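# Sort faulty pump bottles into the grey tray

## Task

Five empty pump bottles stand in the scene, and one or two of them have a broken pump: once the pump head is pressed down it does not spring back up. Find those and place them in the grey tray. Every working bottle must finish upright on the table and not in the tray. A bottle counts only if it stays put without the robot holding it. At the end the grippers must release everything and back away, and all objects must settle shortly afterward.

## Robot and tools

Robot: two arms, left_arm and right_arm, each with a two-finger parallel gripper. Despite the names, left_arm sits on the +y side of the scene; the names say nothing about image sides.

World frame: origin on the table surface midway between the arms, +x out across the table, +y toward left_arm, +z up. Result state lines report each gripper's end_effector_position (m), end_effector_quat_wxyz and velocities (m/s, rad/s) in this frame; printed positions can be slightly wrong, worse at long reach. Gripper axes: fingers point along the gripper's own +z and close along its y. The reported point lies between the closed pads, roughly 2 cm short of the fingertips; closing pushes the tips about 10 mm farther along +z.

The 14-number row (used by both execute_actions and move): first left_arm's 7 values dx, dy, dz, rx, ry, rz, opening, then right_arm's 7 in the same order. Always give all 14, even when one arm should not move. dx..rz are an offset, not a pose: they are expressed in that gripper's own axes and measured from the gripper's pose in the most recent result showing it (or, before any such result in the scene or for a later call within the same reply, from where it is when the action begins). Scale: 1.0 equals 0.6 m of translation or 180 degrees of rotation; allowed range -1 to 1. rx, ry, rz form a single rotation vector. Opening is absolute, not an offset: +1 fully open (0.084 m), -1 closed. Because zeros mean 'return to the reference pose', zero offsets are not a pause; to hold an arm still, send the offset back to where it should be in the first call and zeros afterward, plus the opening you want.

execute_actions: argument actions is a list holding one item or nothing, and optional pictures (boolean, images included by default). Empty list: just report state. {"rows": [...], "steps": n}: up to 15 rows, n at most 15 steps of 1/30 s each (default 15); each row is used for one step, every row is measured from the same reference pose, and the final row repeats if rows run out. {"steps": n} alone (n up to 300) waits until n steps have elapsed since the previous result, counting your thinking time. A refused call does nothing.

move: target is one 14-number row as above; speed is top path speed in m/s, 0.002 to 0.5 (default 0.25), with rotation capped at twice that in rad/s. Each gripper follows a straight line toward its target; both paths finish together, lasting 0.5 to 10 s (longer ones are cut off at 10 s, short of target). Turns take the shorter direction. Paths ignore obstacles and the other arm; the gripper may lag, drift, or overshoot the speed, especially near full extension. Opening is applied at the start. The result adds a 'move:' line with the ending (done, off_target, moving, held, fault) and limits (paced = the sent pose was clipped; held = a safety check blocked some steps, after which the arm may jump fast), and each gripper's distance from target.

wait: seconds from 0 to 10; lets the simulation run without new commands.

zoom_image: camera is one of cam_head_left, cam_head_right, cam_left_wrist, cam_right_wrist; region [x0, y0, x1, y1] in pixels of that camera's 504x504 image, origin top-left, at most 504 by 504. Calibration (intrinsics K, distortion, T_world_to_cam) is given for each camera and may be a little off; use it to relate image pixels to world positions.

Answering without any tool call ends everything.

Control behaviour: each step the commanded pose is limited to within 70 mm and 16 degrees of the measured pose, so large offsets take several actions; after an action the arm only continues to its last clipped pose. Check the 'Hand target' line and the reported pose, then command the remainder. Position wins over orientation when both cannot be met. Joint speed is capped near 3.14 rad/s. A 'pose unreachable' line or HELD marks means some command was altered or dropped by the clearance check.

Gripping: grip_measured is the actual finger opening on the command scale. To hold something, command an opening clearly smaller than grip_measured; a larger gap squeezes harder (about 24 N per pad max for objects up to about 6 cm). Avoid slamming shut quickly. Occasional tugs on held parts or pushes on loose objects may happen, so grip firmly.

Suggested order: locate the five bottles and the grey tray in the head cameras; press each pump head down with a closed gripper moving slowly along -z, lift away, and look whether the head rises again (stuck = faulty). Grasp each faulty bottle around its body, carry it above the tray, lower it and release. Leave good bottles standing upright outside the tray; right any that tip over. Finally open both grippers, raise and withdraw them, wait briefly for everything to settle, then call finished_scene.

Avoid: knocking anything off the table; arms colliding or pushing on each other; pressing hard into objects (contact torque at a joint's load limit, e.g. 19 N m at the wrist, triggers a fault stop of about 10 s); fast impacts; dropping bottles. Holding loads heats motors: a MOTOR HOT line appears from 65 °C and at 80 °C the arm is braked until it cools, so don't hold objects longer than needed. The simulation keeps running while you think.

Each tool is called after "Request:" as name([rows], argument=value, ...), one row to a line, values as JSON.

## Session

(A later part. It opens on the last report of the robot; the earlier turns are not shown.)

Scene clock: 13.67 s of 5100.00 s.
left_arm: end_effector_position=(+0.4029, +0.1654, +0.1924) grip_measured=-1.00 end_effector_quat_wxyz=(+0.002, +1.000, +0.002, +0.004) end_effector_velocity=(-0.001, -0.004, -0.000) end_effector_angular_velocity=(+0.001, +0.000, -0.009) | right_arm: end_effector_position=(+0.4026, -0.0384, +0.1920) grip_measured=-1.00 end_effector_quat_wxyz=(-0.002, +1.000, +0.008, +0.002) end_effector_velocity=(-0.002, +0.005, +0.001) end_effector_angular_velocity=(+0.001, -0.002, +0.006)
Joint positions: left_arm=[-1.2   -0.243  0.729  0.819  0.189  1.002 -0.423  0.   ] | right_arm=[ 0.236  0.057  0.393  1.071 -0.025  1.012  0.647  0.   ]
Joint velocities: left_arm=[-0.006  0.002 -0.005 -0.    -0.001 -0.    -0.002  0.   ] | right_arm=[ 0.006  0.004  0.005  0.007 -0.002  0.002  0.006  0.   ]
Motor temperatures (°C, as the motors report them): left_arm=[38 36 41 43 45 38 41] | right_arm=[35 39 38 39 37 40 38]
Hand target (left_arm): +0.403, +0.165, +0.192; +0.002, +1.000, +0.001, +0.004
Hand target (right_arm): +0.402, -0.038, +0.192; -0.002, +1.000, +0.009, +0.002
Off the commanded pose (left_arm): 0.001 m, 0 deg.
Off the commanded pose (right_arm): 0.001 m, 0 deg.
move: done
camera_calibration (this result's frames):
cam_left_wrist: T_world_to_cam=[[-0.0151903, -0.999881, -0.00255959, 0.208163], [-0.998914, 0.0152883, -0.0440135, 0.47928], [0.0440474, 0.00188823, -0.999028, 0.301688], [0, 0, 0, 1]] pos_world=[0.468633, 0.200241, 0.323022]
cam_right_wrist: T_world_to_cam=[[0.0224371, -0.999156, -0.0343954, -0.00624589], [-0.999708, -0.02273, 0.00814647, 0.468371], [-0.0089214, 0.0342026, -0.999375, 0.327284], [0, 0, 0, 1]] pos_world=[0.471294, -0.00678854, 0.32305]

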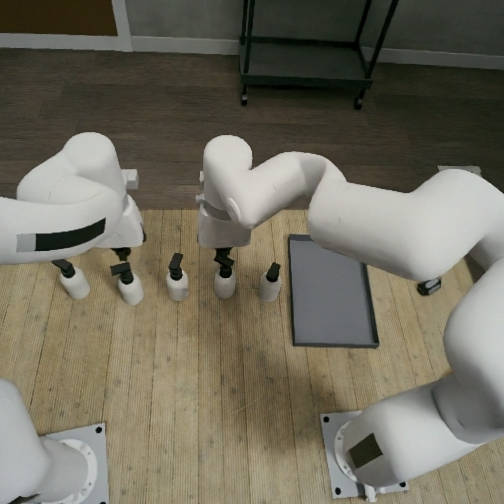

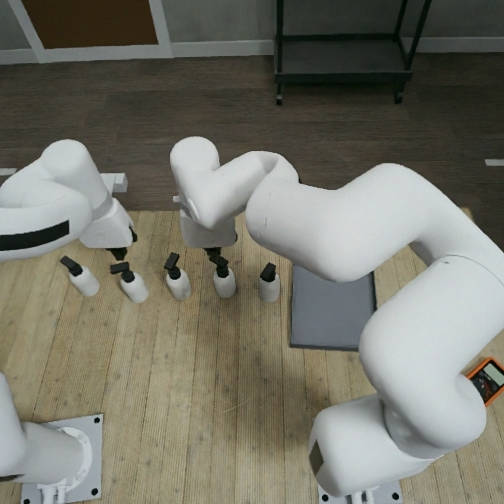

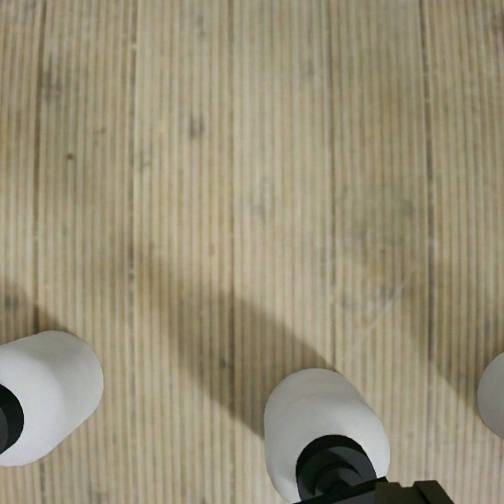

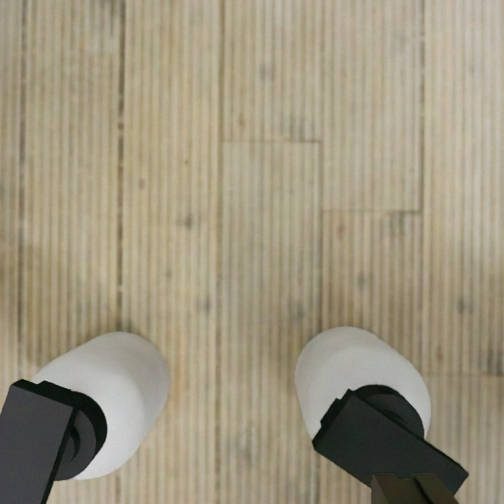

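Request:
move(target=[0.027,-0.225,0,0,0,-0.333,1,-0.014,0.188,0,0,0,0,1])

Request:
move(target=[0,0,0.2,0,0,0,1,0,0,0.2,0,0,0,1], speed=0.12)

Request:
execute_actions([
  {"rows":[[0,0,0,0,0,0,-0.6,0,0,0,0,0,0,-0.6]],"steps":15},
])

Request:
move(target=[0,0,-0.28,0,0,0.333,-0.6,0,0,-0.12,0,0,0,-0.6], speed=0.15)

Request:
move(target=[0,0,0,0,0,0,-0.6,0.13,0.32,0,0,0,0,-0.6], speed=0.15)

Request:
move(target=[0,0,0,0,0,0,-0.6,0,0,0.105,0,0,0,-0.6], speed=0.08)

Request:
execute_actions([
  {"rows":[[0,0,0,0,0,0,-0.6,0,0,0,0,0,0,1]],"steps":15},
], pictures=false)

Request:
move(target=[0,0,0,0,0,0,-0.6,0,0,-0.3,0,0,0,1])

Request:
move(target=[-0.12,0.98,0,0,0,0,-0.6,-0.3,0.35,0,0,0,0,1], speed=0.15)

Scene clock: 19.47 s of 5100.00 s.
left_arm: end_effector_position=(+0.4186, +0.3003, +0.1918) grip_measured=+1.00 end_effector_quat_wxyz=(+0.004, +0.866, +0.500, +0.002) end_effector_velocity=(+0.000, +0.001, +0.000) end_effector_angular_velocity=(+0.000, -0.001, +0.006) | right_arm: end_effector_position=(+0.3962, -0.1512, +0.1918) grip_measured=+1.00 end_effector_quat_wxyz=(-0.002, +1.000, +0.009, +0.002) end_effector_velocity=(-0.000, -0.002, -0.001) end_effector_angular_velocity=(-0.000, +0.002, -0.000)
Joint positions: left_arm=[-0.925 -0.244  0.787  0.828  0.199  1.004 -1.14   0.084] | right_arm=[ 0.134 -0.16   0.269  0.84   0.053  0.989  0.375  0.084]
Joint velocities: left_arm=[ 0.002  0.001 -0.     0.001  0.    -0.    -0.004 -0.   ] | right_arm=[-0.003 -0.001 -0.001 -0.003  0.001 -0.    -0.004 -0.   ]
Motor temperatures (°C, as the motors report them): left_arm=[38 36 41 43 45 38 41] | right_arm=[35 39 38 39 37 40 38]
Hand target (left_arm): +0.419, +0.301, +0.192; +0.004, +0.865, +0.501, +0.002
Hand target (right_arm): +0.396, -0.151, +0.192; -0.002, +1.000, +0.009, +0.002
Off the commanded pose (left_arm): 0.000 m, 0 deg.
Off the commanded pose (right_arm): 0.000 m, 0 deg.
After step 90, 0.33 s passed at rest.
move: done
camera_calibration (this result's frames):
cam_left_wrist: T_world_to_cam=[[0.857192, -0.514995, 0.00145661, -0.16829], [-0.514607, -0.856649, -0.0364944, 0.550618], [0.0200422, 0.0305331, -0.999333, 0.301628], [0, 0, 0, 1]] pos_world=[0.421564, 0.375808, 0.321767]
cam_right_wrist: T_world_to_cam=[[0.0230587, -0.999153, -0.0340842, -0.119174], [-0.999697, -0.0233373, 0.00779806, 0.459358], [-0.00858689, 0.033894, -0.999389, 0.33074], [0, 0, 0, 1]] pos_world=[0.464807, -0.119563, 0.322894]

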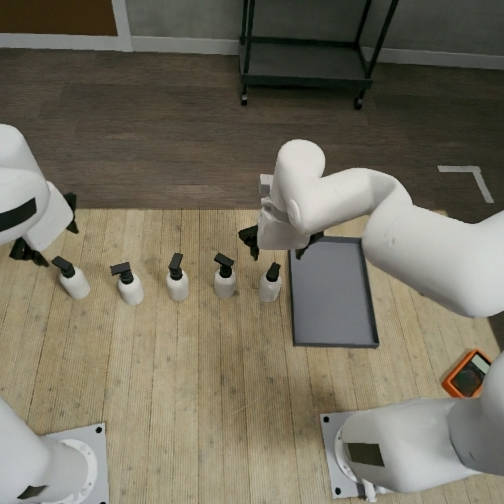

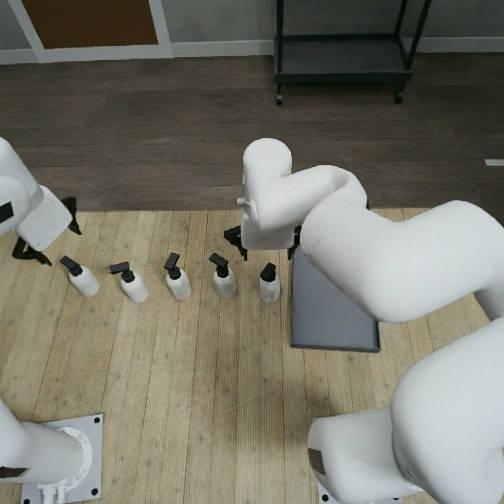

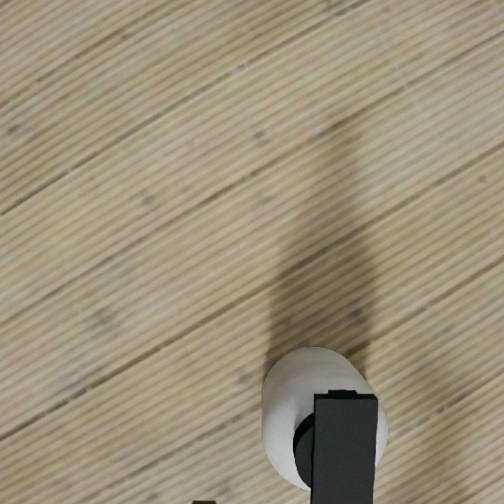

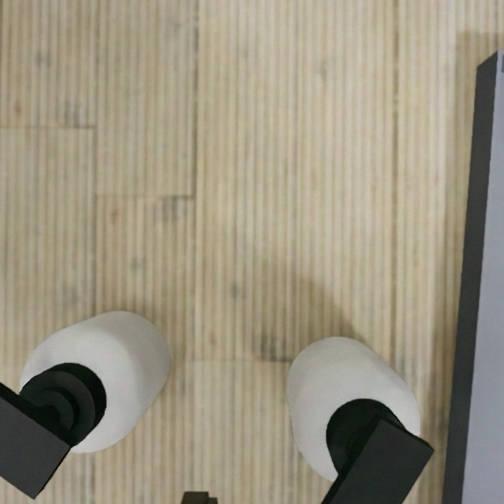

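Scene clock: 20.90 s of 5100.00 s.
left_arm: end_effector_position=(+0.4220, +0.3001, +0.0739) grip_measured=+1.00 end_effector_quat_wxyz=(+0.005, +0.866, +0.501, +0.005) end_effector_velocity=(-0.003, -0.001, -0.003) end_effector_angular_velocity=(-0.002, +0.008, -0.001) | right_arm: end_effector_position=(+0.3980, -0.1500, +0.0735) grip_measured=+1.00 end_effector_quat_wxyz=(-0.003, +1.000, +0.009, +0.005) end_effector_velocity=(-0.001, -0.000, -0.002) end_effector_angular_velocity=(-0.001, +0.003, -0.002)
Joint positions: left_arm=[-0.955  0.09   0.849  0.686 -0.125  0.617 -0.888  0.084] | right_arm=[ 0.133  0.073  0.279  0.699 -0.033  0.618  0.442  0.084]
Joint velocities: left_arm=[ 0.     0.007 -0.002 -0.003 -0.012  0.     0.009  0.   ] | right_arm=[-0.001  0.005  0.001 -0.002 -0.002 -0.004  0.003  0.   ]
Motor temperatures (°C, as the motors report them): left_arm=[38 36 41 43 45 38 41] | right_arm=[35 39 38 39 37 40 38]
Hand target (left_arm): +0.420, +0.300, +0.072; +0.004, +0.866, +0.500, +0.002
Hand target (right_arm): +0.397, -0.151, +0.072; -0.002, +1.000, +0.009, +0.002
Off the commanded pose (left_arm): 0.003 m, 0 deg.
Off the commanded pose (right_arm): 0.002 m, 0 deg.
move: done
camera_calibration (this result's frames):
cam_left_wrist: T_world_to_cam=[[0.857383, -0.514625, 0.0074265, -0.171824], [-0.51398, -0.856881, -0.0397576, 0.547885], [0.0268239, 0.0302704, -0.999182, 0.181005], [0, 0, 0, 1]] pos_world=[0.424066, 0.375568, 0.203916]
cam_right_wrist: T_world_to_cam=[[0.0237101, -0.999093, -0.0353809, -0.122208], [-0.999711, -0.0238333, 0.00306521, 0.462366], [-0.00390568, 0.035298, -0.999369, 0.210787], [0, 0, 0, 1]] pos_world=[0.465953, -0.118518, 0.204913]

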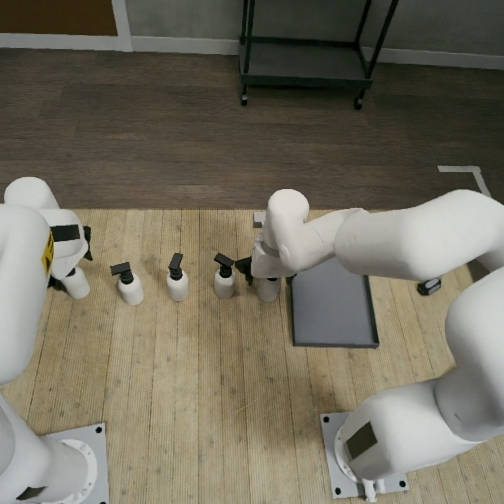

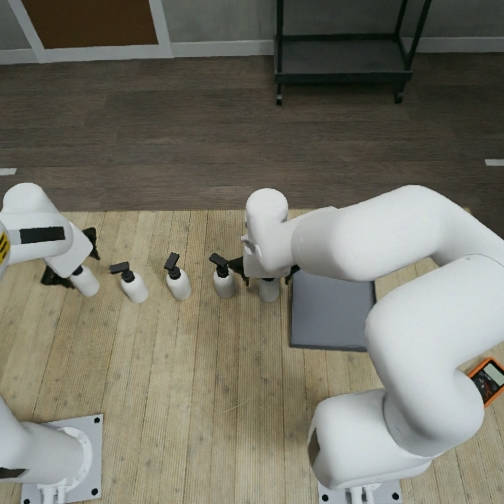

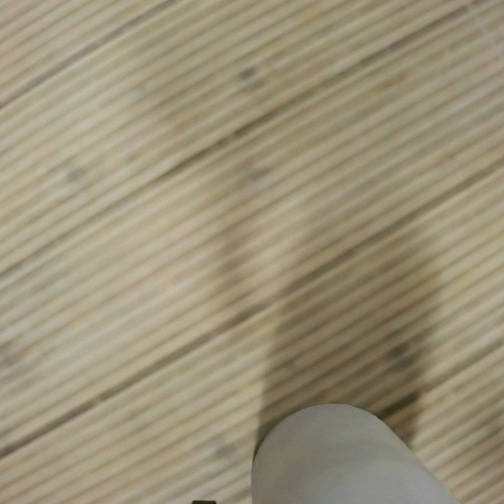

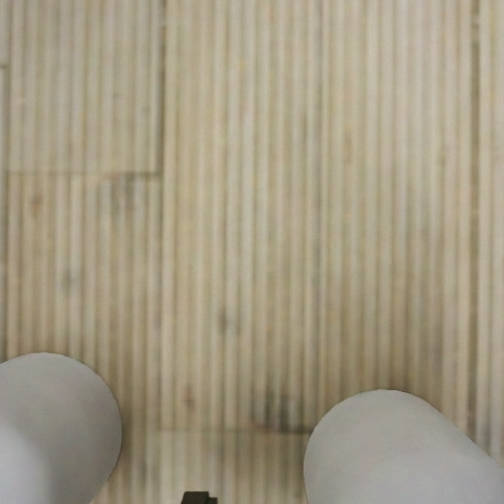

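Scene clock: 21.40 s of 5100.00 s.
left_arm: end_effector_position=(+0.4221, +0.2998, +0.0740) grip_measured=+0.12 end_effector_quat_wxyz=(+0.006, +0.866, +0.500, +0.005) end_effector_velocity=(-0.001, +0.000, -0.001) end_effector_angular_velocity=(+0.000, +0.001, -0.000) | right_arm: end_effector_position=(+0.3986, -0.1504, +0.0738) grip_measured=+0.12 end_effector_quat_wxyz=(-0.003, +1.000, +0.008, +0.005) end_effector_velocity=(-0.002, +0.007, -0.000) end_effector_angular_velocity=(+0.004, -0.001, +0.015)
Joint positions: left_arm=[-0.955  0.089  0.848  0.687 -0.125  0.618 -0.888  0.049] | right_arm=[ 0.133  0.073  0.278  0.7   -0.033  0.618  0.442  0.049]
Joint velocities: left_arm=[ 0.001  0.001 -0.001 -0.002 -0.    -0.001  0.001  0.   ] | right_arm=[ 0.007  0.003  0.008  0.002  0.002 -0.003 -0.001 -0.   ]
Motor temperatures (°C, as the motors report them): left_arm=[38 36 41 43 45 38 41] | right_arm=[35 39 38 39 37 40 38]
Hand target (left_arm): +0.422, +0.300, +0.074; +0.005, +0.866, +0.501, +0.005
Hand target (right_arm): +0.398, -0.150, +0.073; -0.003, +1.000, +0.009, +0.005
Off the commanded pose (left_arm): 0.000 m, 0 deg.
Off the commanded pose (right_arm): 0.001 m, 0 deg.
Steps of this call (steps 1 to 15: all 15 steps of this action). Readings (end_effector_position):
1: left_arm (+0.4220, +0.3001, +0.0739) | right_arm (+0.3980, -0.1500, +0.0735)
2: left_arm (+0.4222, +0.3001, +0.0741) | right_arm (+0.3981, -0.1500, +0.0736)
4: left_arm (+0.4218, +0.2999, +0.0739) | right_arm (+0.3981, -0.1500, +0.0737)
8: left_arm (+0.4221, +0.2997, +0.0741) | right_arm (+0.3988, -0.1509, +0.0738)
15: the state above
camera_calibration (this result's frames):
cam_left_wrist: T_world_to_cam=[[0.857099, -0.515094, 0.00766848, -0.17179], [-0.514447, -0.856611, -0.0395228, 0.547753], [0.0269269, 0.0299299, -0.999189, 0.181177], [0, 0, 0, 1]] pos_world=[0.424152, 0.3753, 0.203996]
cam_right_wrist: T_world_to_cam=[[0.0226245, -0.999109, -0.0356192, -0.122119], [-0.99974, -0.022708, 0.00194341, 0.463219], [-0.00275053, 0.035566, -0.999364, 0.210685], [0, 0, 0, 1]] pos_world=[0.466441, -0.118985, 0.205301]

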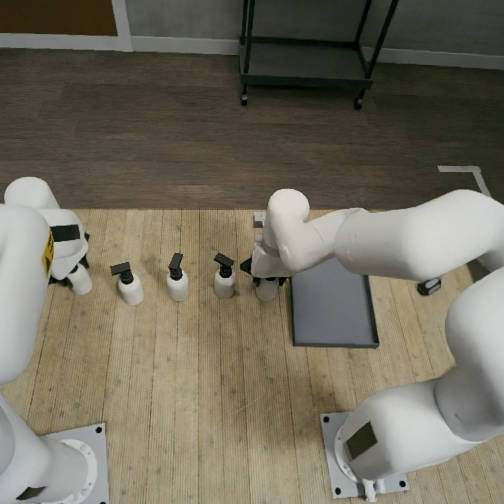

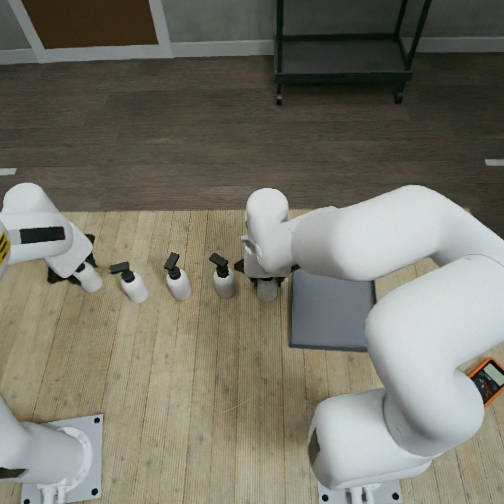

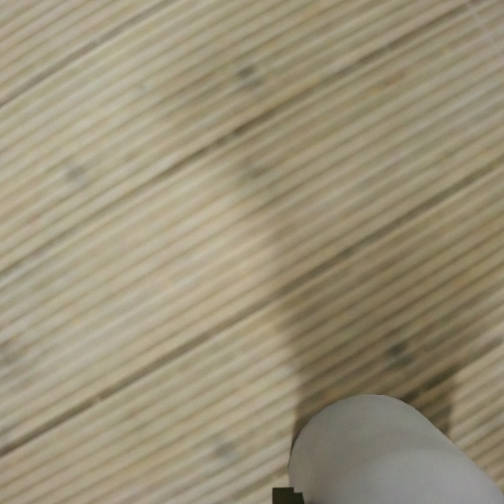

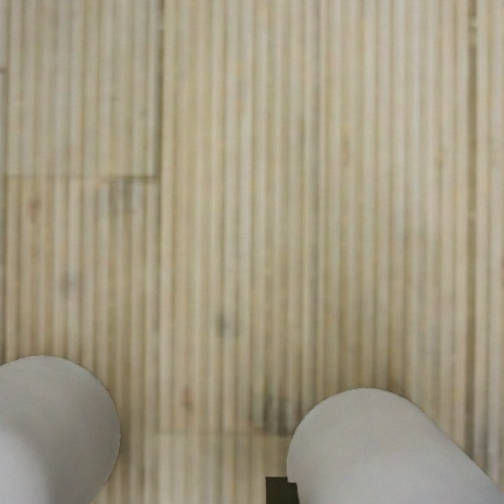

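Scene clock: 25.47 s of 5100.00 s.
left_arm: end_effector_position=(+0.4194, +0.3010, +0.2416) grip_measured=+0.11 end_effector_quat_wxyz=(+0.002, +1.000, +0.002, +0.006) end_effector_velocity=(-0.001, -0.000, -0.000) end_effector_angular_velocity=(+0.001, +0.003, -0.009) | right_arm: end_effector_position=(+0.3977, -0.1503, +0.1458) grip_measured=+0.12 end_effector_quat_wxyz=(-0.003, +1.000, +0.009, +0.005) end_effector_velocity=(-0.000, +0.000, +0.000) end_effector_angular_velocity=(-0.000, +0.000, +0.002)
Joint positions: left_arm=[-1.006 -0.335  0.82   0.928  0.261  1.16  -0.153  0.049] | right_arm=[ 0.133 -0.088  0.278  0.768  0.034  0.841  0.391  0.049]
Joint velocities: left_arm=[-0.001 -0.    -0.     0.     0.     0.003  0.008 -0.   ] | right_arm=[ 0.002 -0.    -0.     0.     0.     0.001 -0.001  0.   ]
Motor temperatures (°C, as the motors report them): left_arm=[38 36 41 43 45 38 41] | right_arm=[35 39 38 39 37 40 38]
Hand target (left_arm): +0.419, +0.301, +0.242; +0.003, +1.000, +0.001, +0.007
Hand target (right_arm): +0.398, -0.150, +0.146; -0.003, +1.000, +0.009, +0.005
Off the commanded pose (left_arm): 0.001 m, 0 deg.
Off the commanded pose (right_arm): 0.000 m, 0 deg.
move: done
camera_calibration (this result's frames):
cam_left_wrist: T_world_to_cam=[[-0.0149993, -0.999886, -0.00198334, 0.343861], [-0.998661, 0.015079, -0.0494795, 0.497152], [0.0495038, 0.00123853, -0.998773, 0.347704], [0, 0, 0, 1]] pos_world=[0.484432, 0.335895, 0.372558]
cam_right_wrist: T_world_to_cam=[[0.0236874, -0.999077, -0.0358321, -0.119835], [-0.999715, -0.0237841, 0.00227218, 0.461947], [-0.00312232, 0.035768, -0.999355, 0.282801], [0, 0, 0, 1]] pos_world=[0.465537, -0.118852, 0.277275]

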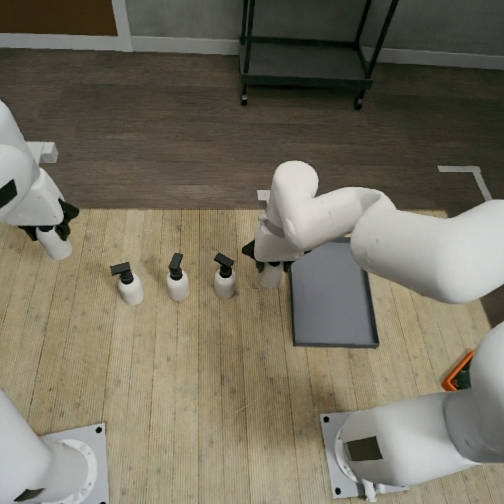

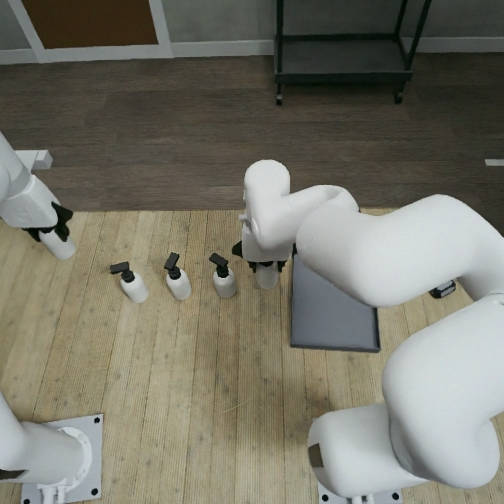

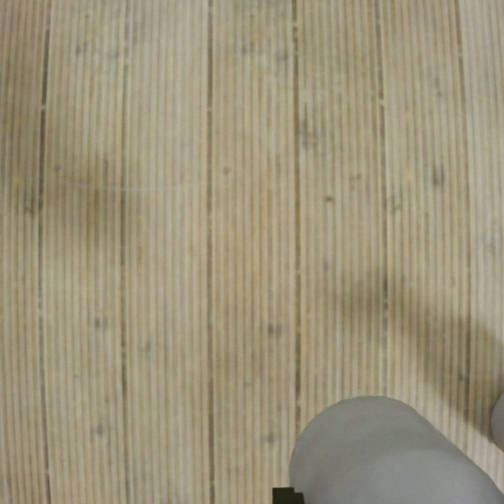

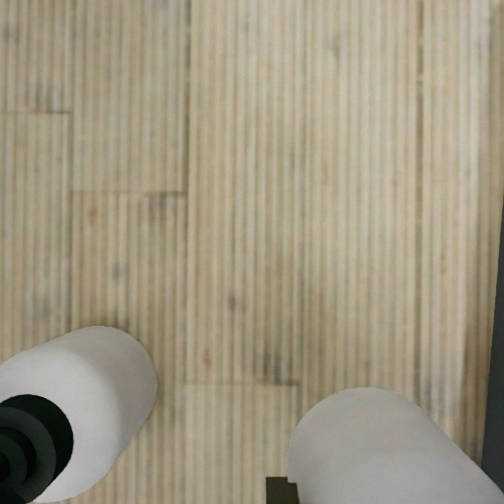

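Scene clock: 27.23 s of 5100.00 s.
left_arm: end_effector_position=(+0.4194, +0.3010, +0.2416) grip_measured=+0.11 end_effector_quat_wxyz=(+0.002, +1.000, +0.002, +0.006) end_effector_velocity=(-0.000, -0.000, -0.000) end_effector_angular_velocity=(+0.000, +0.001, +0.000) | right_arm: end_effector_position=(+0.4791, -0.3407, +0.1455) grip_measured=+0.12 end_effector_quat_wxyz=(-0.002, +1.000, +0.010, +0.005) end_effector_velocity=(+0.000, -0.003, -0.000) end_effector_angular_velocity=(+0.001, +0.001, -0.005)
Joint positions: left_arm=[-1.006 -0.335  0.82   0.928  0.261  1.16  -0.153  0.049] | right_arm=[-0.09   0.051  0.034  0.924  0.004  0.862 -0.057  0.049]
Joint velocities: left_arm=[-0.    -0.    -0.    -0.001  0.    -0.    -0.001 -0.   ] | right_arm=[-0.005  0.002 -0.002  0.003  0.001  0.002 -0.003 -0.   ]
Motor temperatures (°C, as the motors report them): left_arm=[38 36 41 44 45 38 41] | right_arm=[35 39 38 39 37 40 38]
Hand target (left_arm): +0.419, +0.301, +0.242; +0.002, +1.000, +0.002, +0.006
Hand target (right_arm): +0.479, -0.342, +0.145; -0.002, +1.000, +0.009, +0.005
Off the commanded pose (left_arm): 0.000 m, 0 deg.
Off the commanded pose (right_arm): 0.000 m, 0 deg.
move: done
camera_calibration (this result's frames):
cam_left_wrist: T_world_to_cam=[[-0.014999, -0.999886, -0.00198337, 0.343861], [-0.998661, 0.0150788, -0.0494795, 0.497152], [0.0495037, 0.00123857, -0.998773, 0.347704], [0, 0, 0, 1]] pos_world=[0.484432, 0.335895, 0.372558]
cam_right_wrist: T_world_to_cam=[[0.025091, -0.999093, -0.0344152, -0.312882], [-0.999681, -0.0251754, 0.00201986, 0.538339], [-0.00288444, 0.0343535, -0.999406, 0.28898], [0, 0, 0, 1]] pos_world=[0.546851, -0.308973, 0.276953]

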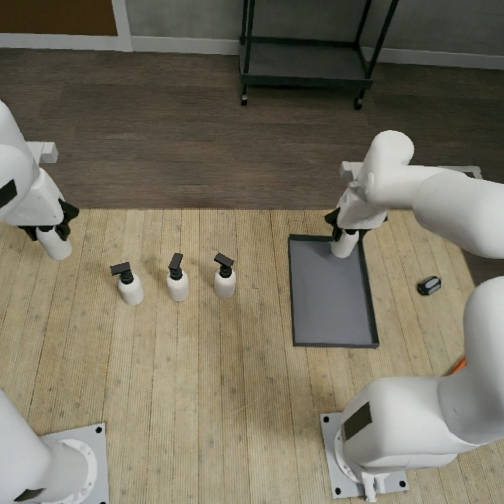

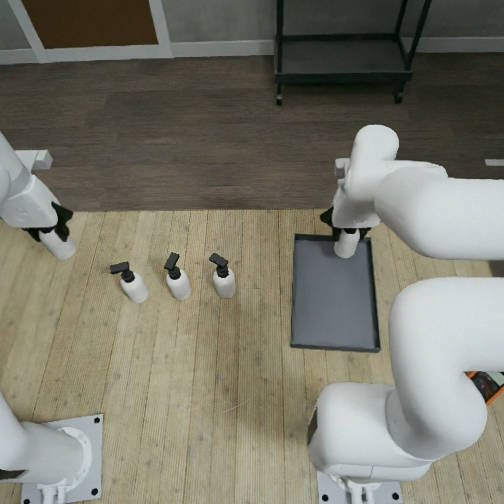

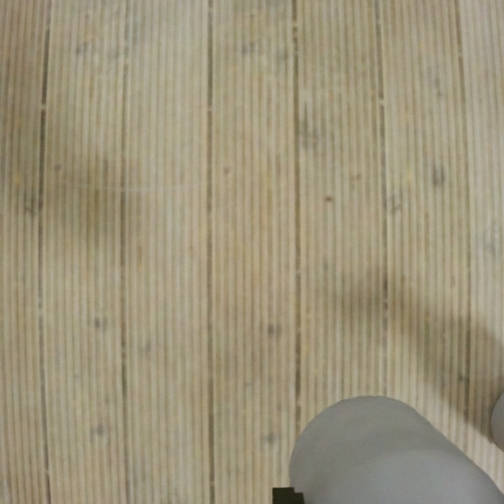

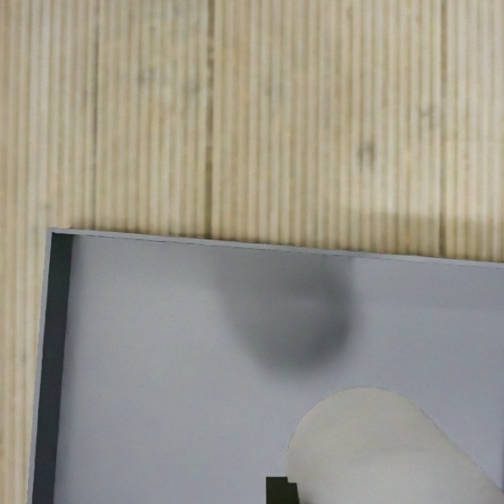

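Scene clock: 28.37 s of 5100.00 s.
left_arm: end_effector_position=(+0.4194, +0.3010, +0.2416) grip_measured=+0.11 end_effector_quat_wxyz=(+0.002, +1.000, +0.002, +0.006) end_effector_velocity=(-0.000, +0.000, -0.000) end_effector_angular_velocity=(-0.000, +0.001, +0.001) | right_arm: end_effector_position=(+0.4799, -0.3405, +0.0829) grip_measured=+0.12 end_effector_quat_wxyz=(-0.002, +1.000, +0.010, +0.006) end_effector_velocity=(-0.000, -0.000, -0.001) end_effector_angular_velocity=(+0.000, +0.000, -0.000)
Joint positions: left_arm=[-1.006 -0.335  0.82   0.928  0.261  1.16  -0.153  0.049] | right_arm=[-0.089  0.17   0.034  0.865 -0.002  0.684 -0.052  0.049]
Joint velocities: left_arm=[-0.    -0.     0.001 -0.    -0.     0.     0.    -0.   ] | right_arm=[ 0.     0.002 -0.    -0.001 -0.    -0.003  0.     0.   ]
Motor temperatures (°C, as the motors report them): left_arm=[38 36 41 44 45 38 41] | right_arm=[35 39 38 39 37 40 38]
Hand target (left_arm): +0.419, +0.301, +0.242; +0.002, +1.000, +0.002, +0.006
Hand target (right_arm): +0.480, -0.340, +0.082; -0.002, +1.000, +0.010, +0.005
Off the commanded pose (left_arm): 0.000 m, 0 deg.
Off the commanded pose (right_arm): 0.000 m, 0 deg.
move: done
camera_calibration (this result's frames):
cam_left_wrist: T_world_to_cam=[[-0.0149993, -0.999886, -0.0019834, 0.343861], [-0.998661, 0.0150791, -0.0494794, 0.497152], [0.0495037, 0.00123859, -0.998773, 0.347704], [0, 0, 0, 1]] pos_world=[0.484432, 0.335895, 0.372558]
cam_right_wrist: T_world_to_cam=[[0.0251303, -0.999099, -0.0341902, -0.314844], [-0.999682, -0.0251828, 0.00110613, 0.539373], [-0.00196614, 0.0341516, -0.999415, 0.225859], [0, 0, 0, 1]] pos_world=[0.547558, -0.308691, 0.214365]

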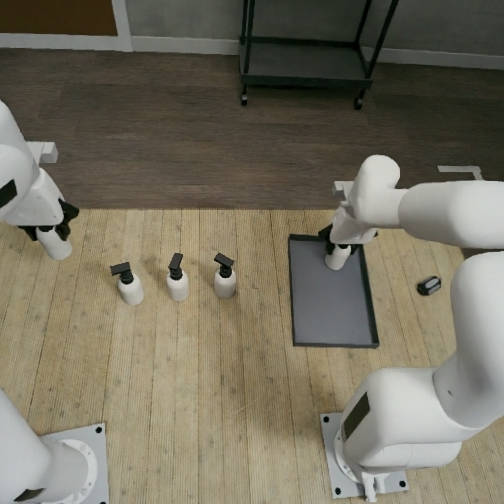

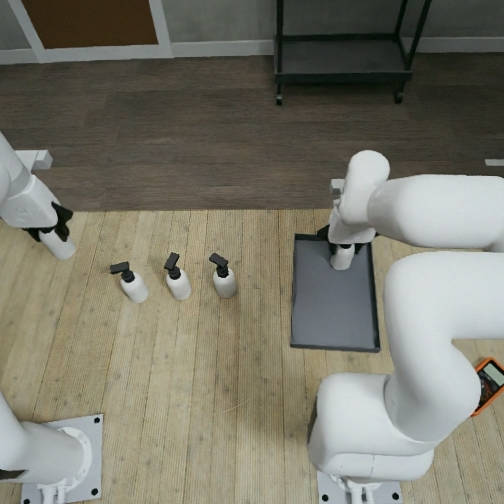

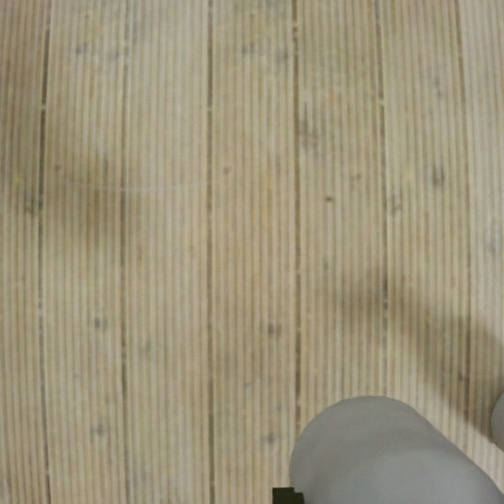

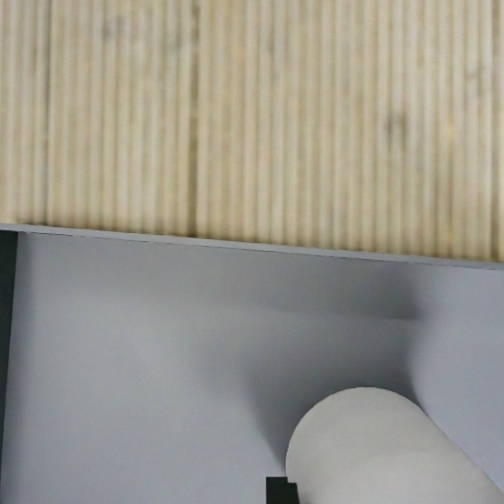

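Scene clock: 28.87 s of 5100.00 s.
left_arm: end_effector_position=(+0.4194, +0.3010, +0.2416) grip_measured=+0.11 end_effector_quat_wxyz=(+0.002, +1.000, +0.002, +0.006) end_effector_velocity=(-0.000, -0.000, -0.000) end_effector_angular_velocity=(+0.000, +0.001, -0.001) | right_arm: end_effector_position=(+0.4799, -0.3405, +0.0829) grip_measured=+1.00 end_effector_quat_wxyz=(-0.002, +1.000, +0.010, +0.006) end_effector_velocity=(+0.000, +0.000, +0.000) end_effector_angular_velocity=(-0.000, -0.001, +0.001)
Joint positions: left_arm=[-1.006 -0.335  0.82   0.928  0.261  1.16  -0.153  0.049] | right_arm=[-0.089  0.17   0.034  0.865 -0.002  0.684 -0.052  0.084]
Joint velocities: left_arm=[ 0.    -0.    -0.    -0.001  0.    -0.     0.001 -0.   ] | right_arm=[ 0.     0.     0.     0.001 -0.     0.    -0.     0.   ]
Motor temperatures (°C, as the motors report them): left_arm=[38 36 41 44 45 38 41] | right_arm=[35 39 38 39 37 40 38]
Hand target (left_arm): +0.419, +0.301, +0.242; +0.002, +1.000, +0.002, +0.006
Hand target (right_arm): +0.480, -0.340, +0.083; -0.002, +1.000, +0.010, +0.006
Off the commanded pose (left_arm): 0.000 m, 0 deg.
Off the commanded pose (right_arm): 0.000 m, 0 deg.
Steps of this call (steps 1 to 15: all 15 steps of this action). Readings (end_effector_position):
1: left_arm (+0.4194, +0.3010, +0.2416) | right_arm (+0.4799, -0.3405, +0.0828)
2: left_arm (+0.4194, +0.3010, +0.2416) | right_arm (+0.4799, -0.3405, +0.0828)
4: left_arm (+0.4194, +0.3010, +0.2416) | right_arm (+0.4800, -0.3405, +0.0830)
8: left_arm (+0.4194, +0.3010, +0.2416) | right_arm (+0.4800, -0.3405, +0.0830)
15: the state above

Scene clock: 30.27 s of 5100.00 s.
left_arm: end_effector_position=(+0.4194, +0.3010, +0.2416) grip_measured=+0.11 end_effector_quat_wxyz=(+0.002, +1.000, +0.002, +0.006) end_effector_velocity=(+0.000, +0.000, +0.000) end_effector_angular_velocity=(-0.000, -0.001, +0.000) | right_arm: end_effector_position=(+0.4778, -0.3413, +0.2619) grip_measured=+1.00 end_effector_quat_wxyz=(-0.002, +1.000, +0.010, +0.005) end_effector_velocity=(+0.003, +0.001, +0.008) end_effector_angular_velocity=(-0.000, -0.013, +0.002)
Joint positions: left_arm=[-1.006 -0.335  0.82   0.928  0.261  1.16  -0.153  0.049] | right_arm=[-0.092 -0.072  0.033  1.132  0.008  1.195 -0.06   0.084]
Joint velocities: left_arm=[ 0.    -0.    -0.     0.001 -0.    -0.    -0.     0.   ] | right_arm=[ 0.001 -0.005  0.     0.013  0.     0.006 -0.001  0.   ]
Motor temperatures (°C, as the motors report them): left_arm=[38 36 41 44 45 38 41] | right_arm=[35 39 38 39 37 40 38]
Hand target (left_arm): +0.419, +0.301, +0.242; +0.002, +1.000, +0.002, +0.006
Hand target (right_arm): +0.478, -0.341, +0.263; -0.002, +1.000, +0.010, +0.006
Off the commanded pose (left_arm): 0.000 m, 0 deg.
Off the commanded pose (right_arm): 0.001 m, 0 deg.
move: done
camera_calibration (this result's frames):
cam_left_wrist: T_world_to_cam=[[-0.0149995, -0.999886, -0.00198345, 0.343861], [-0.998661, 0.0150793, -0.0494794, 0.497152], [0.0495037, 0.00123863, -0.998773, 0.347704], [0, 0, 0, 1]] pos_world=[0.484432, 0.335894, 0.372558]
cam_right_wrist: T_world_to_cam=[[0.0250217, -0.999085, -0.0346725, -0.309282], [-0.999678, -0.0251541, 0.00338778, 0.536425], [-0.00425684, 0.0345766, -0.999393, 0.406034], [0, 0, 0, 1]] pos_world=[0.545719, -0.309545, 0.393247]

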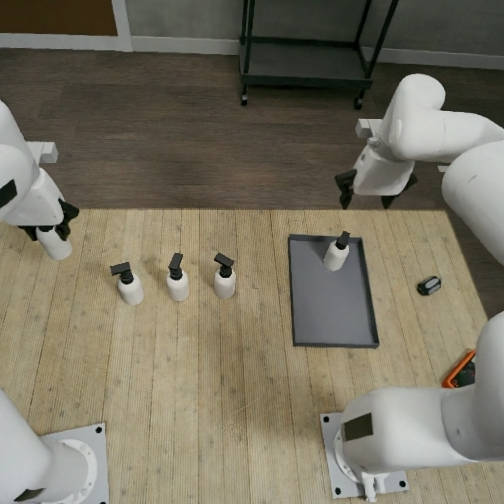

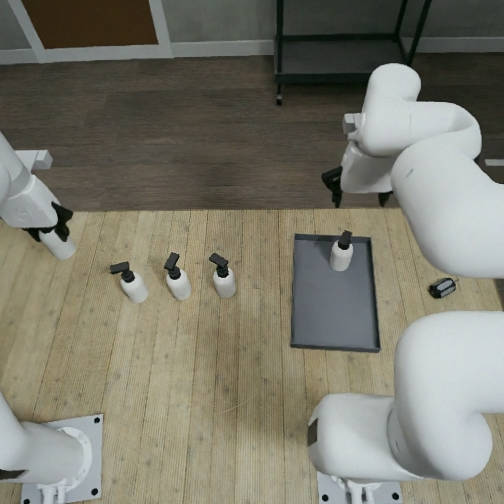

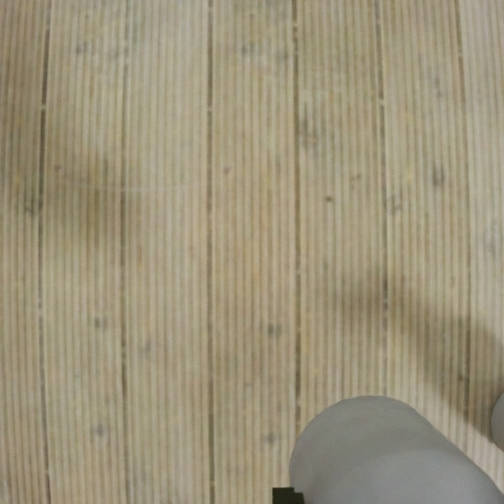

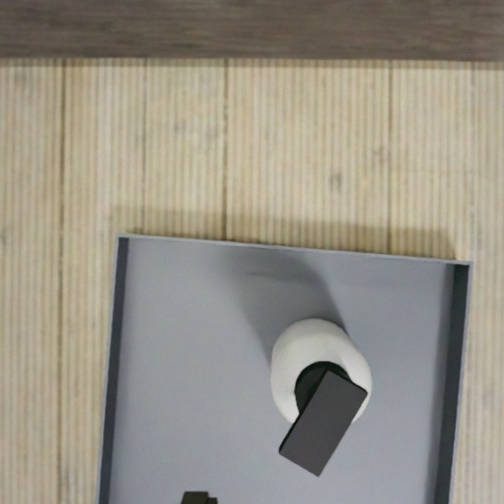

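Scene clock: 34.70 s of 5100.00 s.
left_arm: end_effector_position=(+0.3485, -0.2875, +0.2445) grip_measured=+0.11 end_effector_quat_wxyz=(+0.003, +1.000, +0.001, +0.008) end_effector_velocity=(-0.004, -0.003, -0.001) end_effector_angular_velocity=(+0.004, +0.007, -0.007) | right_arm: end_effector_position=(+0.3016, -0.5552, +0.2597) grip_measured=+1.00 end_effector_quat_wxyz=(-0.002, +1.000, +0.010, +0.004) end_effector_velocity=(-0.001, -0.001, +0.000) end_effector_angular_velocity=(+0.000, -0.000, -0.000)
Joint positions: left_arm=[-1.365  0.702  0.298  2.134 -0.182  1.443 -0.949  0.049] | right_arm=[-0.339 -0.412 -0.323  0.827 -0.127  1.218 -0.59   0.084]
Joint velocities: left_arm=[-0.001  0.011 -0.006  0.018 -0.002  0.013 -0.002  0.   ] | right_arm=[-0.001 -0.    -0.002  0.    -0.     0.    -0.002 -0.   ]
Motor temperatures (°C, as the motors report them): left_arm=[38 36 41 44 45 38 41] | right_arm=[35 39 38 39 37 40 38]
Hand target (left_arm): +0.348, -0.288, +0.244; +0.002, +1.000, +0.001, +0.008
Hand target (right_arm): +0.302, -0.555, +0.260; -0.002, +1.000, +0.010, +0.004
Off the commanded pose (left_arm): 0.001 m, 0 deg.
Off the commanded pose (right_arm): 0.001 m, 0 deg.
move: done
camera_calibration (this result's frames):
cam_left_wrist: T_world_to_cam=[[-0.01581, -0.999873, -0.00191514, -0.245373], [-0.998488, 0.0158889, -0.052622, 0.43635], [0.0526457, 0.00108029, -0.998613, 0.353629], [0, 0, 0, 1]] pos_world=[0.413194, -0.252657, 0.37563]
cam_right_wrist: T_world_to_cam=[[0.025088, -0.999117, -0.033692, -0.519031], [-0.999674, -0.0252363, 0.00398244, 0.354769], [-0.00482919, 0.0335811, -0.999424, 0.410158], [0, 0, 0, 1]] pos_world=[0.369655, -0.523394, 0.391022]

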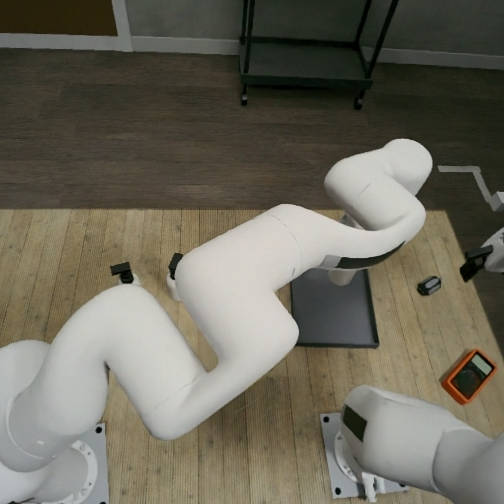

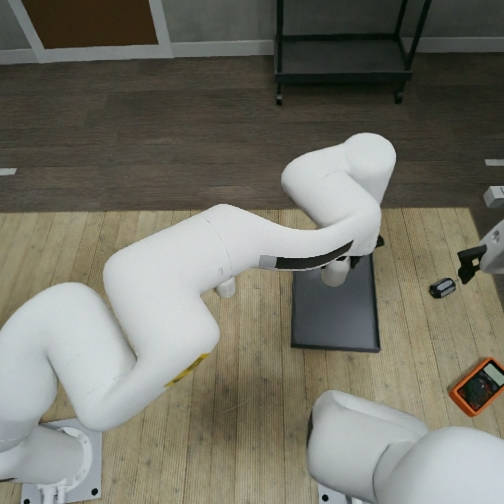

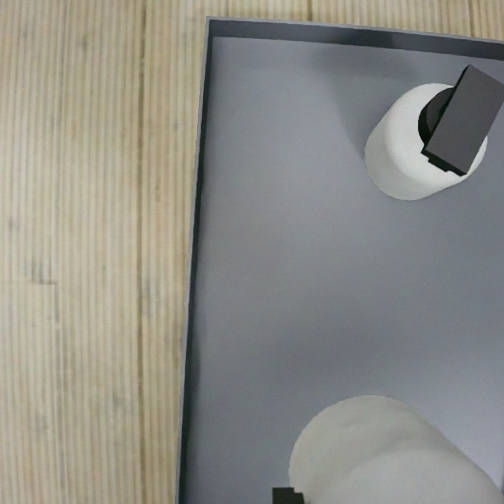

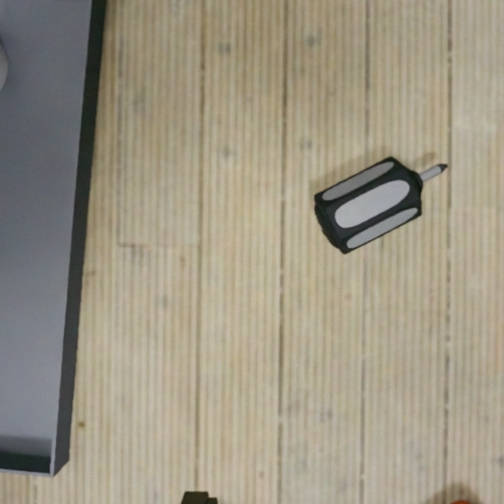

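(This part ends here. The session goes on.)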